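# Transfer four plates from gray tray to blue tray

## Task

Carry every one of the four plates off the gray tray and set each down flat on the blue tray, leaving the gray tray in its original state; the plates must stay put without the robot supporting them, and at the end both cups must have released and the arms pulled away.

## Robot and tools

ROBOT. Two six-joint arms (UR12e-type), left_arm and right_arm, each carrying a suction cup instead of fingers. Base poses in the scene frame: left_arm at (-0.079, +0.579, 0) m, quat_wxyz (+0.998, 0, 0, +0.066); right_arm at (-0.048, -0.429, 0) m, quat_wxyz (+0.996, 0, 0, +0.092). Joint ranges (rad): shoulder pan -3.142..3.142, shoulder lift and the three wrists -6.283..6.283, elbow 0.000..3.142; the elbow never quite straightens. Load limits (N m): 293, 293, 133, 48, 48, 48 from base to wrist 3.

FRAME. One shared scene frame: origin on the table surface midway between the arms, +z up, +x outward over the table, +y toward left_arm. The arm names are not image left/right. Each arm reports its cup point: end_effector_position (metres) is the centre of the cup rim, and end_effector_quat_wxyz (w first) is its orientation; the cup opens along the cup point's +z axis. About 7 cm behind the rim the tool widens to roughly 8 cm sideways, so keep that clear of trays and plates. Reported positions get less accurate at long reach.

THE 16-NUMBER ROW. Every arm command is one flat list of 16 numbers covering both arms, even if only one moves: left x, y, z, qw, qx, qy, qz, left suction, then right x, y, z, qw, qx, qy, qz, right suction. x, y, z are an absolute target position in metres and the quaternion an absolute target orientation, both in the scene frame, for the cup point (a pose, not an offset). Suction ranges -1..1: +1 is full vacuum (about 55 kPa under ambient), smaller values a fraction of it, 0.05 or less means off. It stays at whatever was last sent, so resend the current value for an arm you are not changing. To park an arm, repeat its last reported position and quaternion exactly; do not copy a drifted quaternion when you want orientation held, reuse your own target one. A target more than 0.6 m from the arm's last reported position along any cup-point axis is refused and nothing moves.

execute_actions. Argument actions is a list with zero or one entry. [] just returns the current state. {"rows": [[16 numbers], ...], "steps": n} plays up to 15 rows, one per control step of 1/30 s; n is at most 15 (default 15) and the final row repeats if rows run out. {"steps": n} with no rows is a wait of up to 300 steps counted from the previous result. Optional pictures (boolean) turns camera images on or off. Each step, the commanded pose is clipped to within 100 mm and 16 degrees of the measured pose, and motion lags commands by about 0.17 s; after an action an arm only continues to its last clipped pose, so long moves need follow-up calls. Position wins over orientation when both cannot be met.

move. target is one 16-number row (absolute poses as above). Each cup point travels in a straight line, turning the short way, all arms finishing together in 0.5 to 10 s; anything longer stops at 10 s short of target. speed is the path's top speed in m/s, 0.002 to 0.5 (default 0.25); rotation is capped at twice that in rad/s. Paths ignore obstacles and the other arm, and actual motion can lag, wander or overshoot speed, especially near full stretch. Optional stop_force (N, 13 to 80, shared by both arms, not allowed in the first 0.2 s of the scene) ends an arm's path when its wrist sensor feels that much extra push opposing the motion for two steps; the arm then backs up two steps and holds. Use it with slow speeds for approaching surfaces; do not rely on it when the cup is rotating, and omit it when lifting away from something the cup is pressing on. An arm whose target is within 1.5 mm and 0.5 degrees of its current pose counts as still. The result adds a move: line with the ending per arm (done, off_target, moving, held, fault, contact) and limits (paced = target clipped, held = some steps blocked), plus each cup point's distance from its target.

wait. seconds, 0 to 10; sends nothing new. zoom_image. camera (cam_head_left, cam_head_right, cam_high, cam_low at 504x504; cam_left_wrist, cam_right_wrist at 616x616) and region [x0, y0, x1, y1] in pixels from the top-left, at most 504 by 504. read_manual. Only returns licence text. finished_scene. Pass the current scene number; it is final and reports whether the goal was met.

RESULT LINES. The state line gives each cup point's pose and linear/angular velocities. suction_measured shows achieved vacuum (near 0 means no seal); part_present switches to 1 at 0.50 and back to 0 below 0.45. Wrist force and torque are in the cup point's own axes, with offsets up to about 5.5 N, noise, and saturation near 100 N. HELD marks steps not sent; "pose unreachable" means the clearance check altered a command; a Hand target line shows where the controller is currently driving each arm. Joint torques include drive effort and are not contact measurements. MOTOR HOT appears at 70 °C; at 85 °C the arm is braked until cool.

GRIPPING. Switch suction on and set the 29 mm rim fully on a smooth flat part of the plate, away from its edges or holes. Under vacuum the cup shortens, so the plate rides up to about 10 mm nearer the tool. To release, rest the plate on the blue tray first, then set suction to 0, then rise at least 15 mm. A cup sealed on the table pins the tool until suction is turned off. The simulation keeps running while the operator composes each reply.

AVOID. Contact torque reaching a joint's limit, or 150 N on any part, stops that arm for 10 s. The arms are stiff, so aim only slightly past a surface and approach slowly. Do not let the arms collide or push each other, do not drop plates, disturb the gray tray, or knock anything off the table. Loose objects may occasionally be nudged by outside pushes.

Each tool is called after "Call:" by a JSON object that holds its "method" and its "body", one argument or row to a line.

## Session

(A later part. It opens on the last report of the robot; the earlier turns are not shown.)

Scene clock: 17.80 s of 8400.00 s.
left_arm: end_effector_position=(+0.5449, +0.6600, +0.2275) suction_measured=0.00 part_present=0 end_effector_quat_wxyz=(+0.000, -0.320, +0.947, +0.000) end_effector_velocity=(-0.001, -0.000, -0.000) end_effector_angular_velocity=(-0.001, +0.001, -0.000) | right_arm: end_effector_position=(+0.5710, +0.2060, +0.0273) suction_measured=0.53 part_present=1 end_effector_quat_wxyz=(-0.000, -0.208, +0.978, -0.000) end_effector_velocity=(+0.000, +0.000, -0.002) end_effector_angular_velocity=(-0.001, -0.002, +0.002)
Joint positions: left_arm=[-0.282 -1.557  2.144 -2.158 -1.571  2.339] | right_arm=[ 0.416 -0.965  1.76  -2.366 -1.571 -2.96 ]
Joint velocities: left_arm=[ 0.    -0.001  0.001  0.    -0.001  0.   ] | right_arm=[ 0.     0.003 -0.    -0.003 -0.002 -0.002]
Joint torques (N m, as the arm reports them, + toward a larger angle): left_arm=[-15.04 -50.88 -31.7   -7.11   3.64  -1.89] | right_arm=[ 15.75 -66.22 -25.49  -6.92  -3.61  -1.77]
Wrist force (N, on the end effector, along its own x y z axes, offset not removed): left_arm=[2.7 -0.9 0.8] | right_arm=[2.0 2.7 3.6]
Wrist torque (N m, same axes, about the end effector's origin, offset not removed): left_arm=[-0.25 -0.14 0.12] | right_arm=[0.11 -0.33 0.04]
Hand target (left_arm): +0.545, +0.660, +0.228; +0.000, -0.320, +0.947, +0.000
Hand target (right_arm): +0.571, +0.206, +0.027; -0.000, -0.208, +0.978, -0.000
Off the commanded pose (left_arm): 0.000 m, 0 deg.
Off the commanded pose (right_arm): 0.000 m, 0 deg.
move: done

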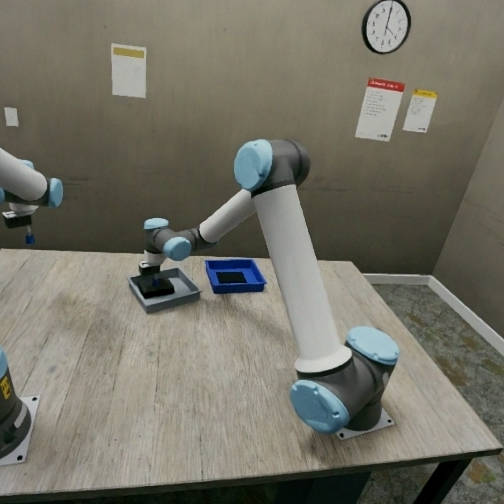

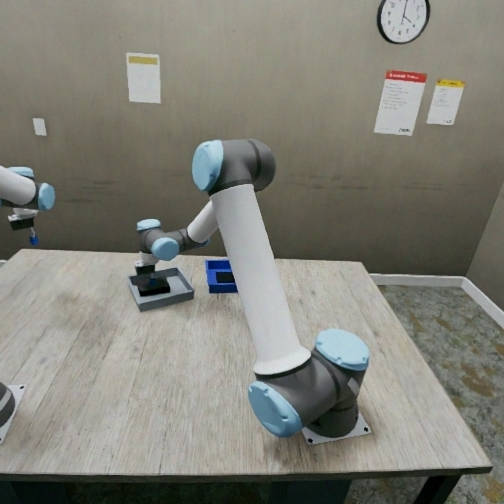

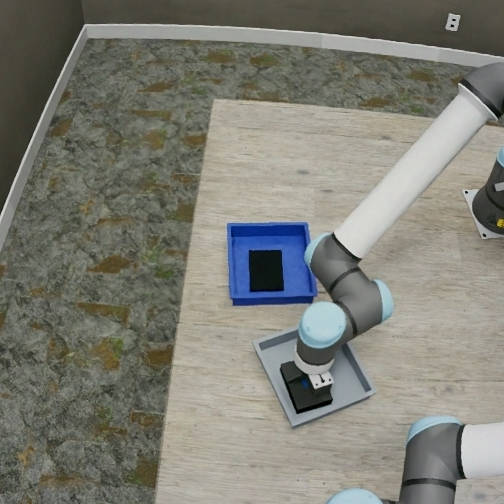

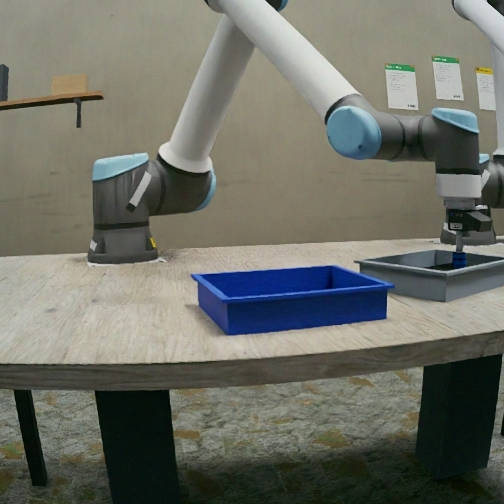

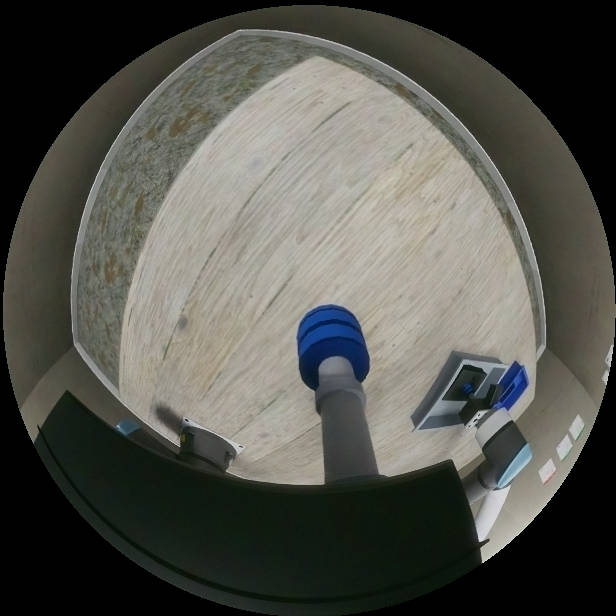

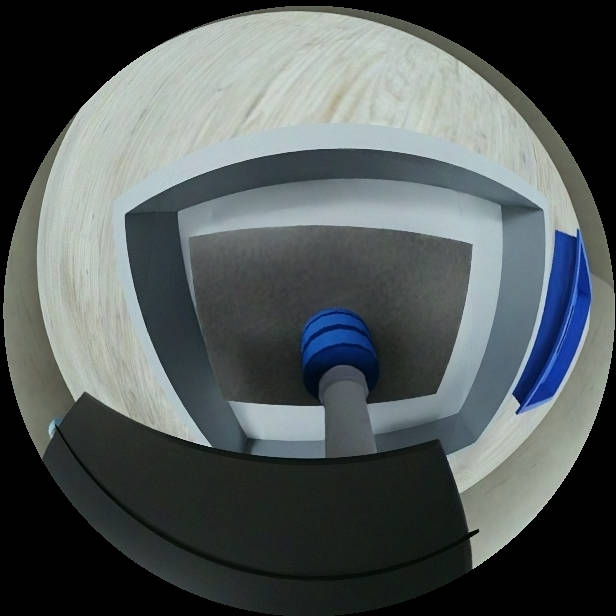

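Call:
{"method": "move", "body": {
  "target": [0.5449,0.66,0.2275,0,-0.32,0.947,0,0, 0.571,0.205,0.07,0,-0.208,0.978,0,1],
  "speed": 0.15
}}

Call:
{"method": "move", "body": {
  "target": [0.5449,0.66,0.2275,0,-0.32,0.947,0,0, 0.685,-0.132,0.07,0,-0.07,0.9975,0,1],
  "speed": 0.45
}}

Call:
{"method": "move", "body": {
  "target": [0.5449,0.66,0.2275,0,-0.32,0.947,0,0, 0.685,-0.132,0.0148,0,-0.07,0.9975,0,1],
  "speed": 0.12,
  "stop_force": 20
}}

Call:
{"method": "move", "body": {
  "target": [0.5449,0.66,0.2275,0,-0.32,0.947,0,0, 0.685,-0.132,0.008,0,-0.07,0.9975,0,1],
  "speed": 0.004,
  "stop_force": 13
}}

Scene clock: 19.87 s of 8400.00 s.
left_arm: end_effector_position=(+0.5449, +0.6600, +0.2275) suction_measured=0.00 part_present=0 end_effector_quat_wxyz=(+0.000, -0.320, +0.947, +0.000) end_effector_velocity=(+0.000, -0.000, +0.000) end_effector_angular_velocity=(-0.000, -0.000, +0.000) | right_arm: end_effector_position=(+0.5710, +0.2050, +0.0697) suction_measured=0.96 part_present=1 end_effector_quat_wxyz=(+0.000, -0.208, +0.978, +0.000) end_effector_velocity=(+0.001, -0.000, +0.004) end_effector_angular_velocity=(+0.001, -0.002, -0.001)
Joint positions: left_arm=[-0.282 -1.557  2.144 -2.158 -1.571  2.339] | right_arm=[ 0.415 -1.014  1.747 -2.303 -1.571 -2.961]
Joint velocities: left_arm=[ 0. -0.  0. -0. -0. -0.] | right_arm=[-0.001 -0.003 -0.003  0.004 -0.001  0.001]
Joint torques (N m, as the arm reports them, + toward a larger angle): left_arm=[-12.83 -48.31 -32.83  -6.91   3.37  -1.21] | right_arm=[-18.82 -93.89 -42.72  -0.38  -3.83  -1.75]
Wrist force (N, on the end effector, along its own x y z axes, offset not removed): left_arm=[5.3 -1.8 1.2] | right_arm=[-1.0 -0.5 0.6]
Wrist torque (N m, same axes, about the end effector's origin, offset not removed): left_arm=[-0.36 -0.48 0.18] | right_arm=[-0.28 -0.15 -0.10]
Hand target (left_arm): +0.545, +0.660, +0.228; +0.000, -0.320, +0.947, +0.000
Hand target (right_arm): +0.571, +0.205, +0.070; +0.000, -0.208, +0.978, +0.000
Off the commanded pose (left_arm): 0.000 m, 0 deg.
Off the commanded pose (right_arm): 0.000 m, 0 deg.
move: done

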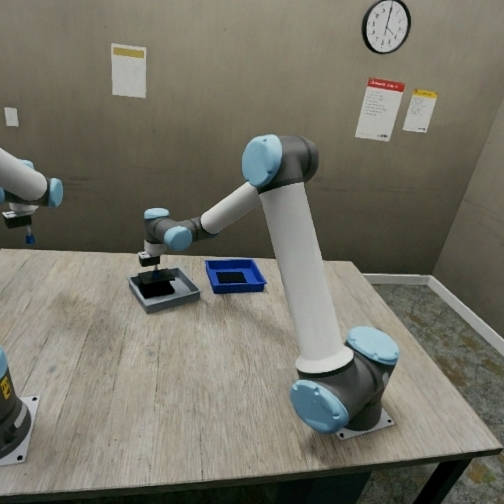

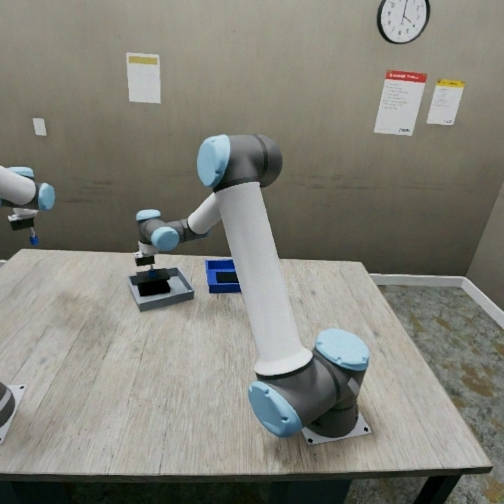

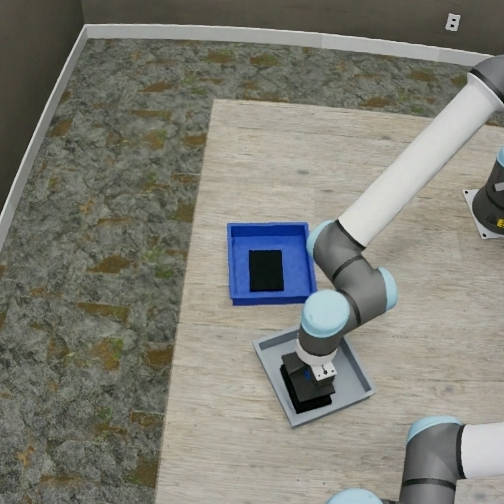

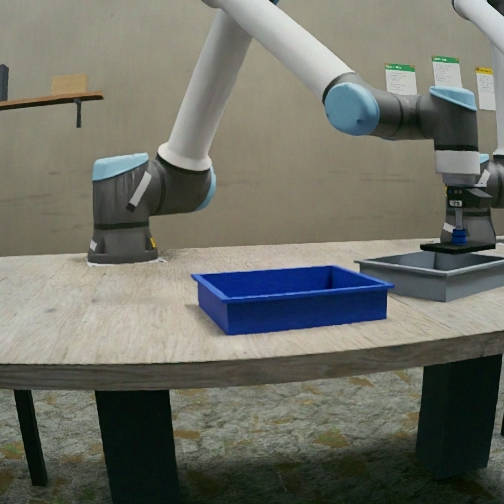

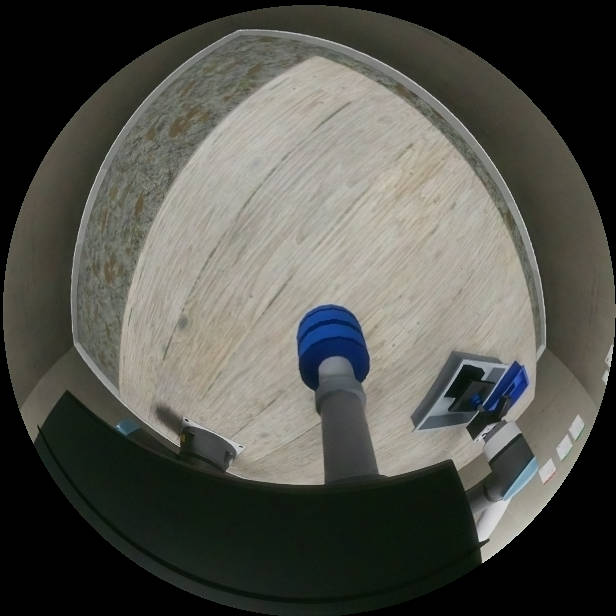

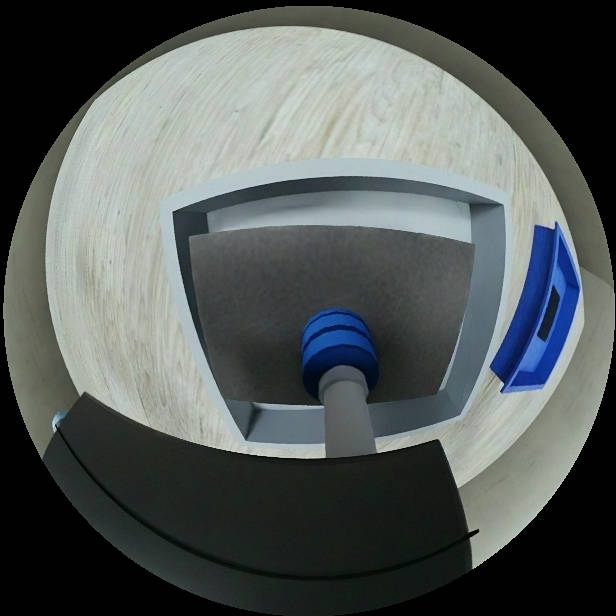

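Scene clock: 21.50 s of 8400.00 s.
left_arm: end_effector_position=(+0.5449, +0.6600, +0.2275) suction_measured=0.00 part_present=0 end_effector_quat_wxyz=(+0.000, -0.320, +0.947, +0.000) end_effector_velocity=(-0.000, -0.000, -0.000) end_effector_angular_velocity=(+0.000, +0.000, -0.000) | right_arm: end_effector_position=(+0.6850, -0.1318, +0.0699) suction_measured=0.98 part_present=1 end_effector_quat_wxyz=(-0.000, -0.070, +0.998, -0.000) end_effector_velocity=(+0.001, -0.003, +0.000) end_effector_angular_velocity=(-0.001, -0.001, -0.003)
Joint positions: left_arm=[-0.282 -1.557  2.144 -2.158 -1.571  2.339] | right_arm=[-0.021 -1.133  1.949 -2.387 -1.571 -3.119]
Joint velocities: left_arm=[-0.     0.     0.001 -0.001  0.    -0.   ] | right_arm=[-0.004 -0.001  0.001 -0.001 -0.001 -0.001]
Joint torques (N m, as the arm reports them, + toward a larger angle): left_arm=[-13.07 -49.78 -32.81  -6.67   3.48  -1.28] | right_arm=[-20.05 -84.5  -25.52  -2.64   3.91  -1.68]
Wrist force (N, on the end effector, along its own x y z axes, offset not removed): left_arm=[2.5 0.9 2.1] | right_arm=[-2.3 1.6 2.2]
Wrist torque (N m, same axes, about the end effector's origin, offset not removed): left_arm=[-0.05 0.05 0.18] | right_arm=[-0.07 0.08 0.11]
Hand target (left_arm): +0.545, +0.660, +0.228; +0.000, -0.320, +0.947, +0.000
Hand target (right_arm): +0.685, -0.132, +0.070; -0.000, -0.070, +0.998, -0.000
Off the commanded pose (left_arm): 0.000 m, 0 deg.
Off the commanded pose (right_arm): 0.000 m, 0 deg.
move: done

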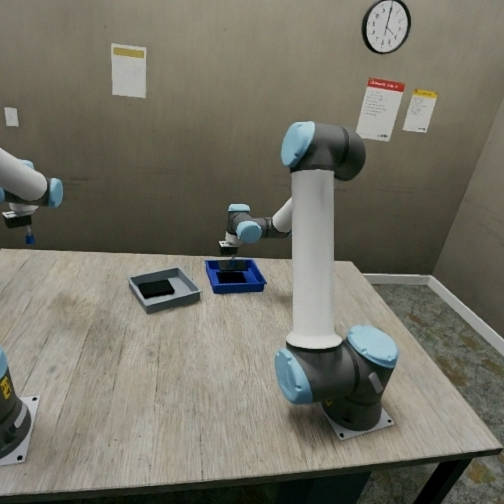

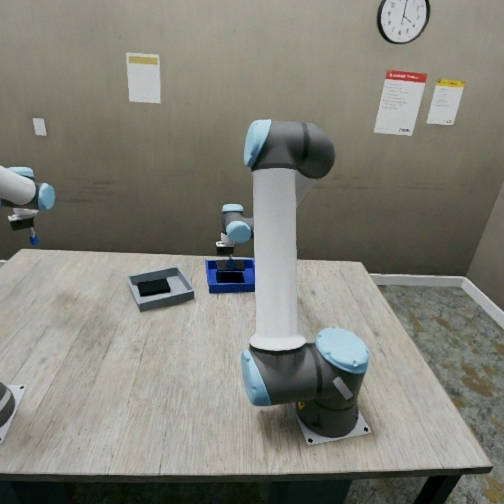

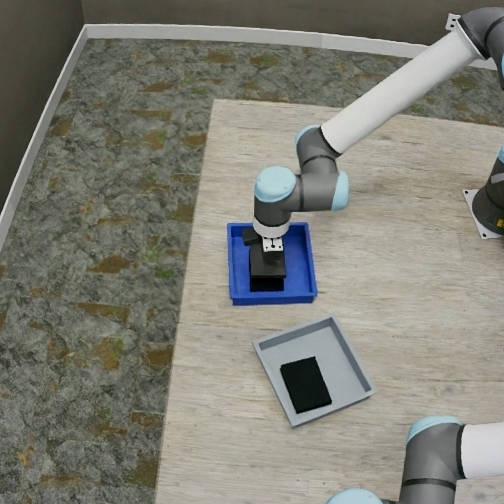

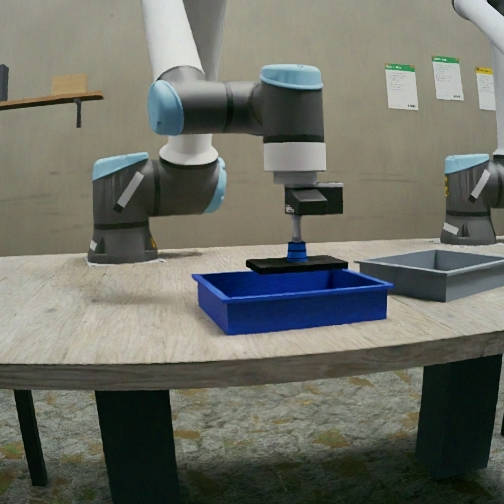

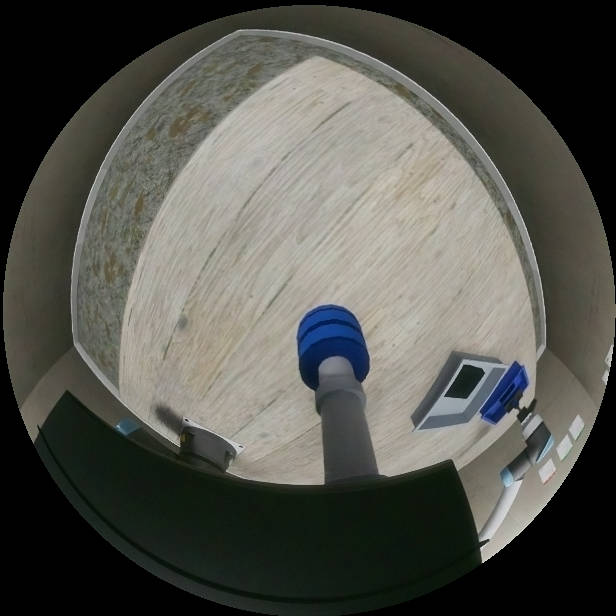

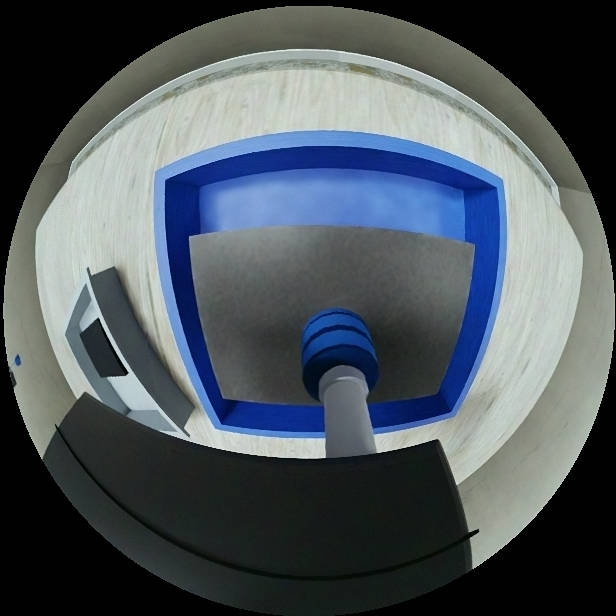

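Scene clock: 22.53 s of 8400.00 s.
left_arm: end_effector_position=(+0.5449, +0.6600, +0.2275) suction_measured=0.00 part_present=0 end_effector_quat_wxyz=(+0.000, -0.320, +0.947, +0.000) end_effector_velocity=(+0.000, -0.000, +0.000) end_effector_angular_velocity=(+0.000, -0.000, -0.001) | right_arm: end_effector_position=(+0.6850, -0.1320, +0.0151) suction_measured=0.98 part_present=1 end_effector_quat_wxyz=(-0.000, -0.070, +0.998, -0.000) end_effector_velocity=(+0.001, -0.001, -0.002) end_effector_angular_velocity=(-0.000, -0.002, -0.004)
Joint positions: left_arm=[-0.282 -1.557  2.144 -2.158 -1.571  2.339] | right_arm=[-0.021 -1.059  1.968 -2.48  -1.571 -3.119]
Joint velocities: left_arm=[-0.    -0.    -0.001  0.     0.     0.   ] | right_arm=[-0.001  0.003  0.    -0.005 -0.     0.003]
Joint torques (N m, as the arm reports them, + toward a larger angle): left_arm=[-12.78 -50.39 -33.83  -6.89   3.25  -1.18] | right_arm=[-16.25 -55.34 -21.06  -6.47   4.09   0.04]
Wrist force (N, on the end effector, along its own x y z axes, offset not removed): left_arm=[2.1 -1.3 2.2] | right_arm=[0.3 -0.2 1.8]
Wrist torque (N m, same axes, about the end effector's origin, offset not removed): left_arm=[-0.14 -0.03 0.09] | right_arm=[-0.37 -0.26 -0.10]
Hand target (left_arm): +0.545, +0.660, +0.228; +0.000, -0.320, +0.947, +0.000
Hand target (right_arm): +0.685, -0.132, +0.015; -0.000, -0.070, +0.998, -0.000
Off the commanded pose (left_arm): 0.000 m, 0 deg.
Off the commanded pose (right_arm): 0.000 m, 0 deg.
move: done

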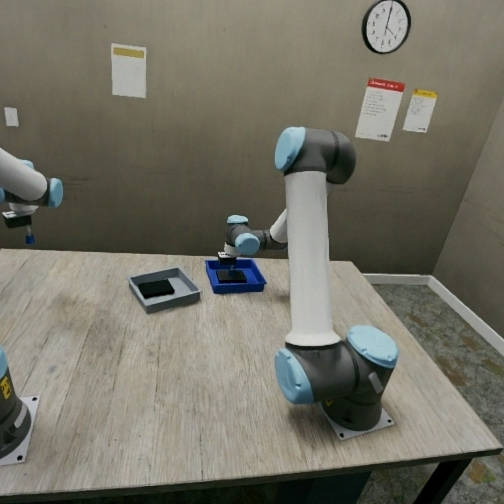

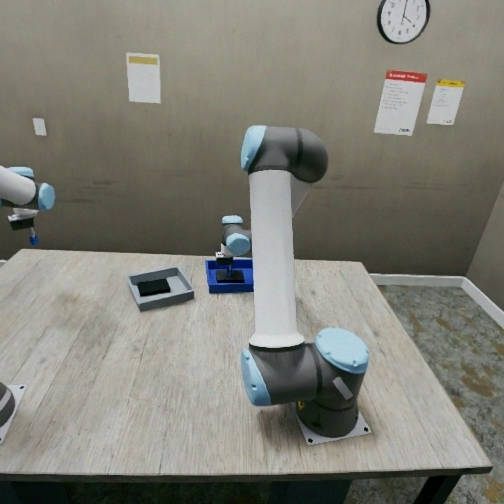

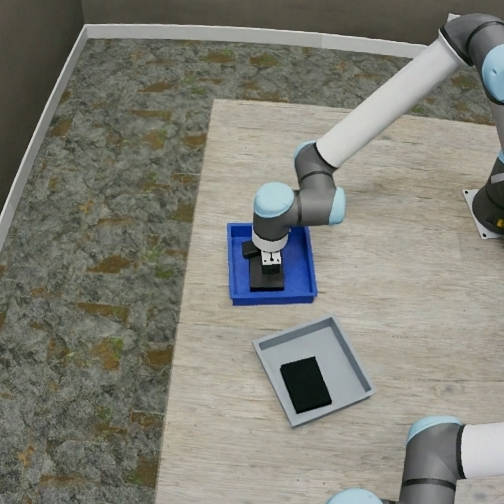

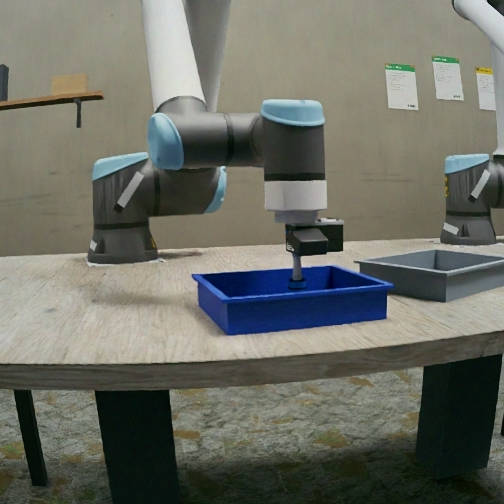

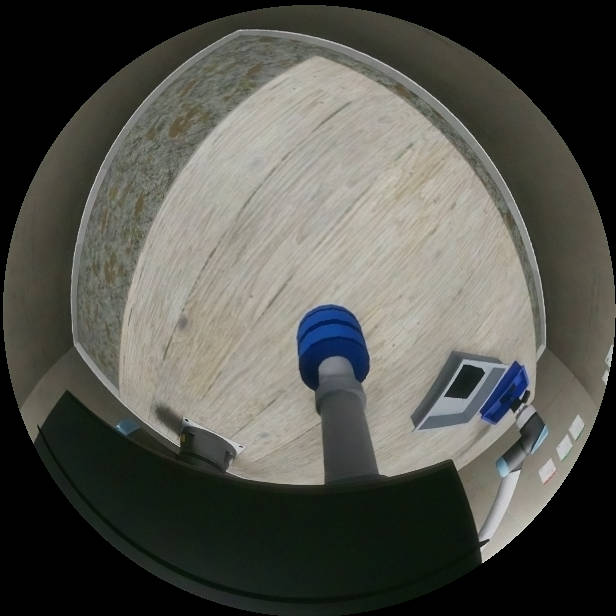

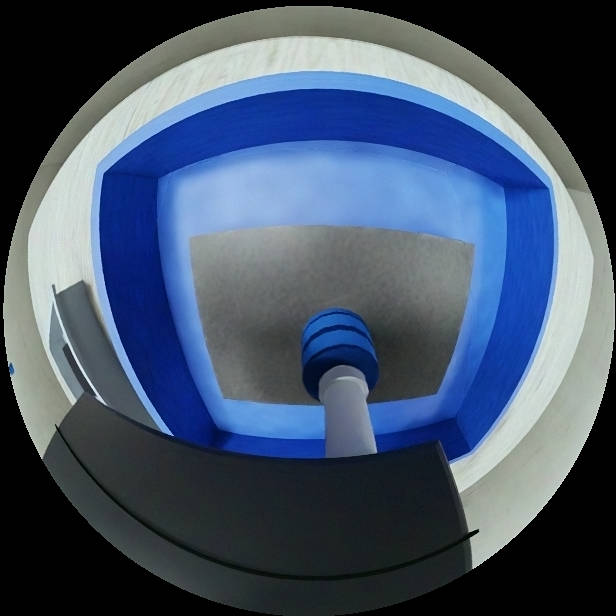

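Scene clock: 23.30 s of 8400.00 s.
left_arm: end_effector_position=(+0.5449, +0.6600, +0.2275) suction_measured=0.00 part_present=0 end_effector_quat_wxyz=(+0.000, -0.320, +0.947, +0.000) end_effector_velocity=(-0.000, -0.000, +0.000) end_effector_angular_velocity=(-0.001, -0.001, +0.000) | right_arm: end_effector_position=(+0.6851, -0.1320, +0.0136) suction_measured=0.99 part_present=1 end_effector_quat_wxyz=(+0.000, -0.070, +0.998, +0.000) end_effector_velocity=(-0.002, -0.000, -0.000) end_effector_angular_velocity=(+0.000, +0.006, +0.001)
Joint positions: left_arm=[-0.282 -1.557  2.144 -2.158 -1.571  2.339] | right_arm=[-0.021 -1.057  1.968 -2.482 -1.571 -3.119]
Joint velocities: left_arm=[ 0.    -0.001  0.    -0.    -0.001 -0.   ] | right_arm=[ 0.    -0.001  0.001  0.006  0.001 -0.001]
Joint torques (N m, as the arm reports them, + toward a larger angle): left_arm=[-11.87 -50.84 -33.33  -7.25   2.82  -1.12] | right_arm=[-15.44 -68.22 -19.22   0.12   4.09   0.85]
Wrist force (N, on the end effector, along its own x y z axes, offset not removed): left_arm=[2.1 1.9 3.8] | right_arm=[9.8 -2.0 -22.8]
Wrist torque (N m, same axes, about the end effector's origin, offset not removed): left_arm=[0.10 -0.08 0.23] | right_arm=[-0.48 -0.46 -0.02]
Hand target (left_arm): +0.545, +0.660, +0.228; +0.000, -0.320, +0.947, +0.000
Hand target (right_arm): +0.685, -0.132, +0.014; +0.000, -0.070, +0.998, +0.000
Off the commanded pose (left_arm): 0.000 m, 0 deg.
Off the commanded pose (right_arm): 0.006 m, 0 deg.
move: contact (right_arm)

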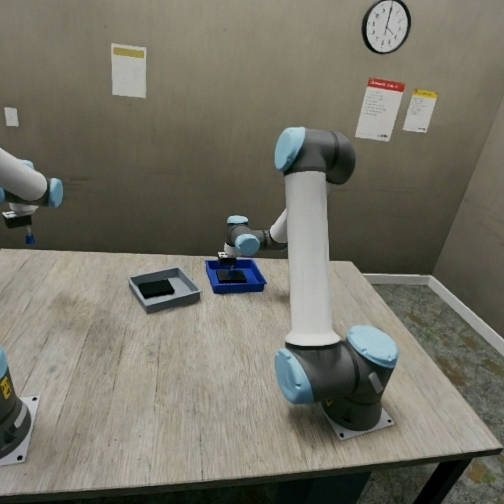

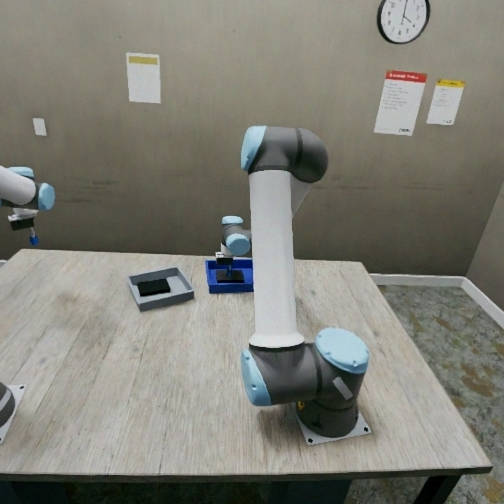

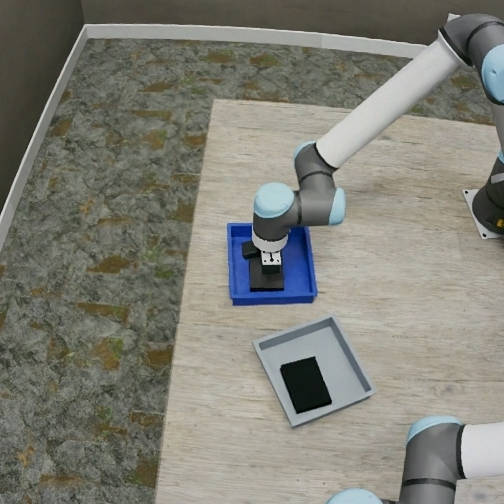

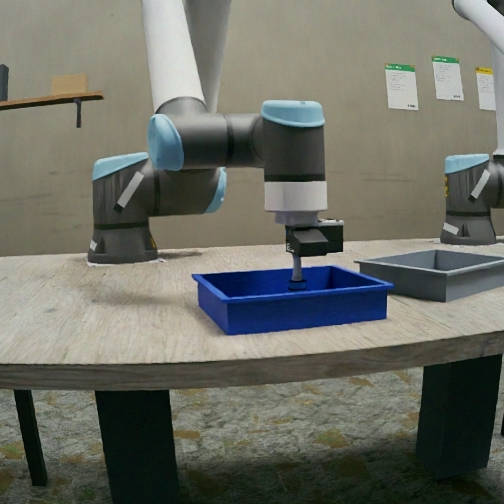

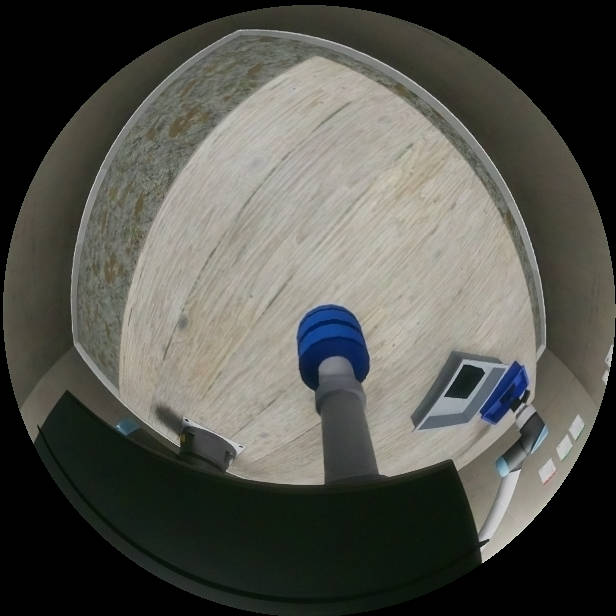

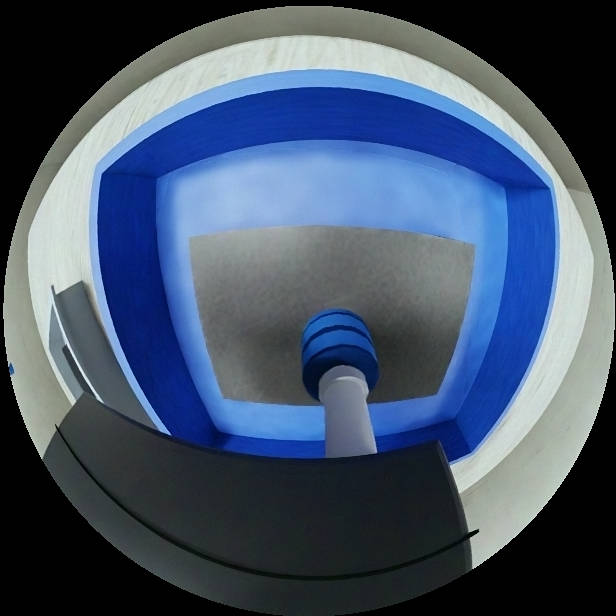

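Call:
{"method": "execute_actions", "body": {
  "actions": []
}}

Scene clock: 24.90 s of 8400.00 s.
left_arm: end_effector_position=(+0.5449, +0.6600, +0.2275) suction_measured=0.00 part_present=0 end_effector_quat_wxyz=(+0.000, -0.320, +0.947, +0.000) end_effector_velocity=(-0.000, -0.000, +0.000) end_effector_angular_velocity=(-0.001, +0.000, +0.000) | right_arm: end_effector_position=(+0.6850, -0.1320, +0.0138) suction_measured=0.98 part_present=1 end_effector_quat_wxyz=(+0.000, -0.070, +0.998, +0.000) end_effector_velocity=(+0.000, -0.000, +0.001) end_effector_angular_velocity=(+0.000, -0.000, -0.003)
Joint positions: left_arm=[-0.282 -1.557  2.144 -2.158 -1.571  2.339] | right_arm=[-0.021 -1.057  1.968 -2.482 -1.571 -3.119]
Joint velocities: left_arm=[-0.    -0.     0.     0.    -0.001 -0.   ] | right_arm=[-0.    -0.001 -0.001  0.001  0.     0.002]
Joint torques (N m, as the arm reports them, + toward a larger angle): left_arm=[-16.1  -49.72 -33.52  -6.57   2.13  -1.53] | right_arm=[-15.56 -77.47 -32.07   0.1    4.01   0.74]
Wrist force (N, on the end effector, along its own x y z axes, offset not removed): left_arm=[1.9 1.7 4.4] | right_arm=[2.2 -0.3 -10.6]
Wrist torque (N m, same axes, about the end effector's origin, offset not removed): left_arm=[0.09 0.05 0.22] | right_arm=[-0.26 -0.05 -0.01]
Hand target (left_arm): +0.545, +0.660, +0.228; +0.000, -0.320, +0.947, +0.000
Hand target (right_arm): +0.685, -0.132, +0.014; +0.000, -0.070, +0.998, +0.000
Off the commanded pose (left_arm): 0.000 m, 0 deg.
Off the commanded pose (right_arm): 0.006 m, 0 deg.
Steps of this call (steps 1 to 48: nothing new was sent). Readings (end_effector_position | what the end effector reports):
1: left_arm (+0.5449, +0.6600, +0.2275) | right_arm (+0.6851, -0.1320, +0.0136) | left_arm suction_measured=0.00 part_present=0 | right_arm suction_measured=1.00 part_present=1
2: left_arm (+0.5449, +0.6600, +0.2275) | right_arm (+0.6851, -0.1320, +0.0136) | left_arm suction_measured=0.00 part_present=0 | right_arm suction_measured=1.00 part_present=1
4: left_arm (+0.5449, +0.6600, +0.2275) | right_arm (+0.6850, -0.1320, +0.0137) | left_arm suction_measured=0.00 part_present=0 | right_arm suction_measured=0.99 part_present=1
8: left_arm (+0.5449, +0.6600, +0.2275) | right_arm (+0.6850, -0.1320, +0.0137) | left_arm suction_measured=0.00 part_present=0 | right_arm suction_measured=0.98 part_present=1
48: the state above

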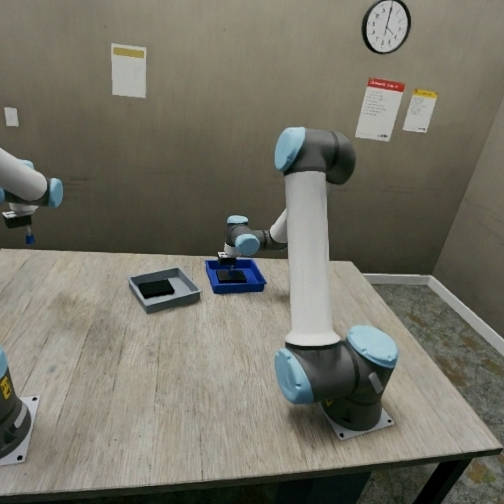

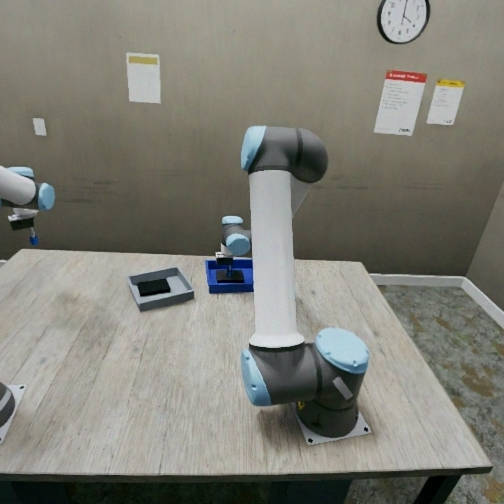

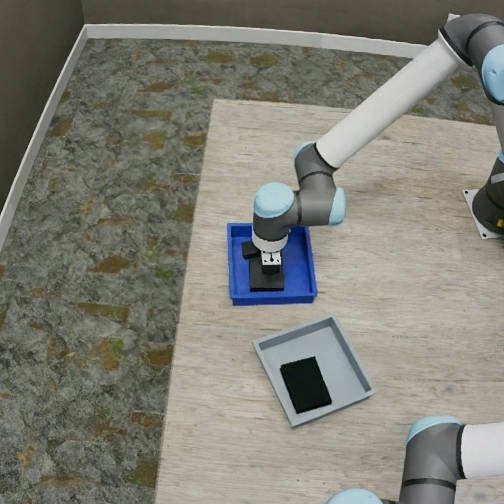

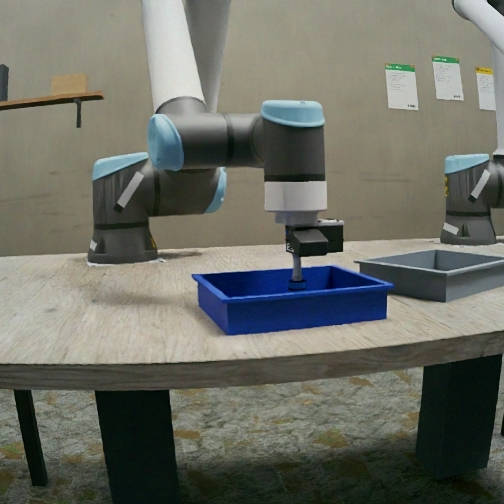

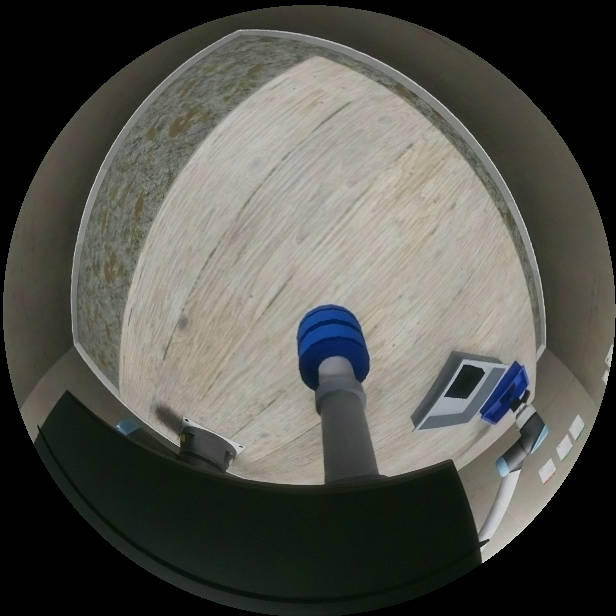

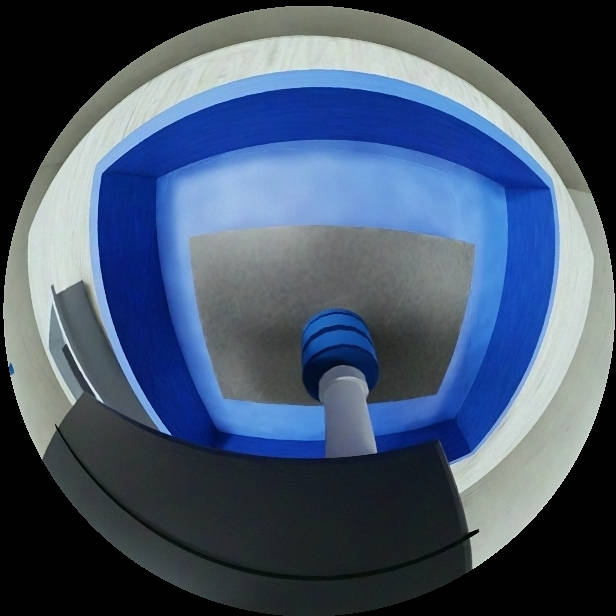

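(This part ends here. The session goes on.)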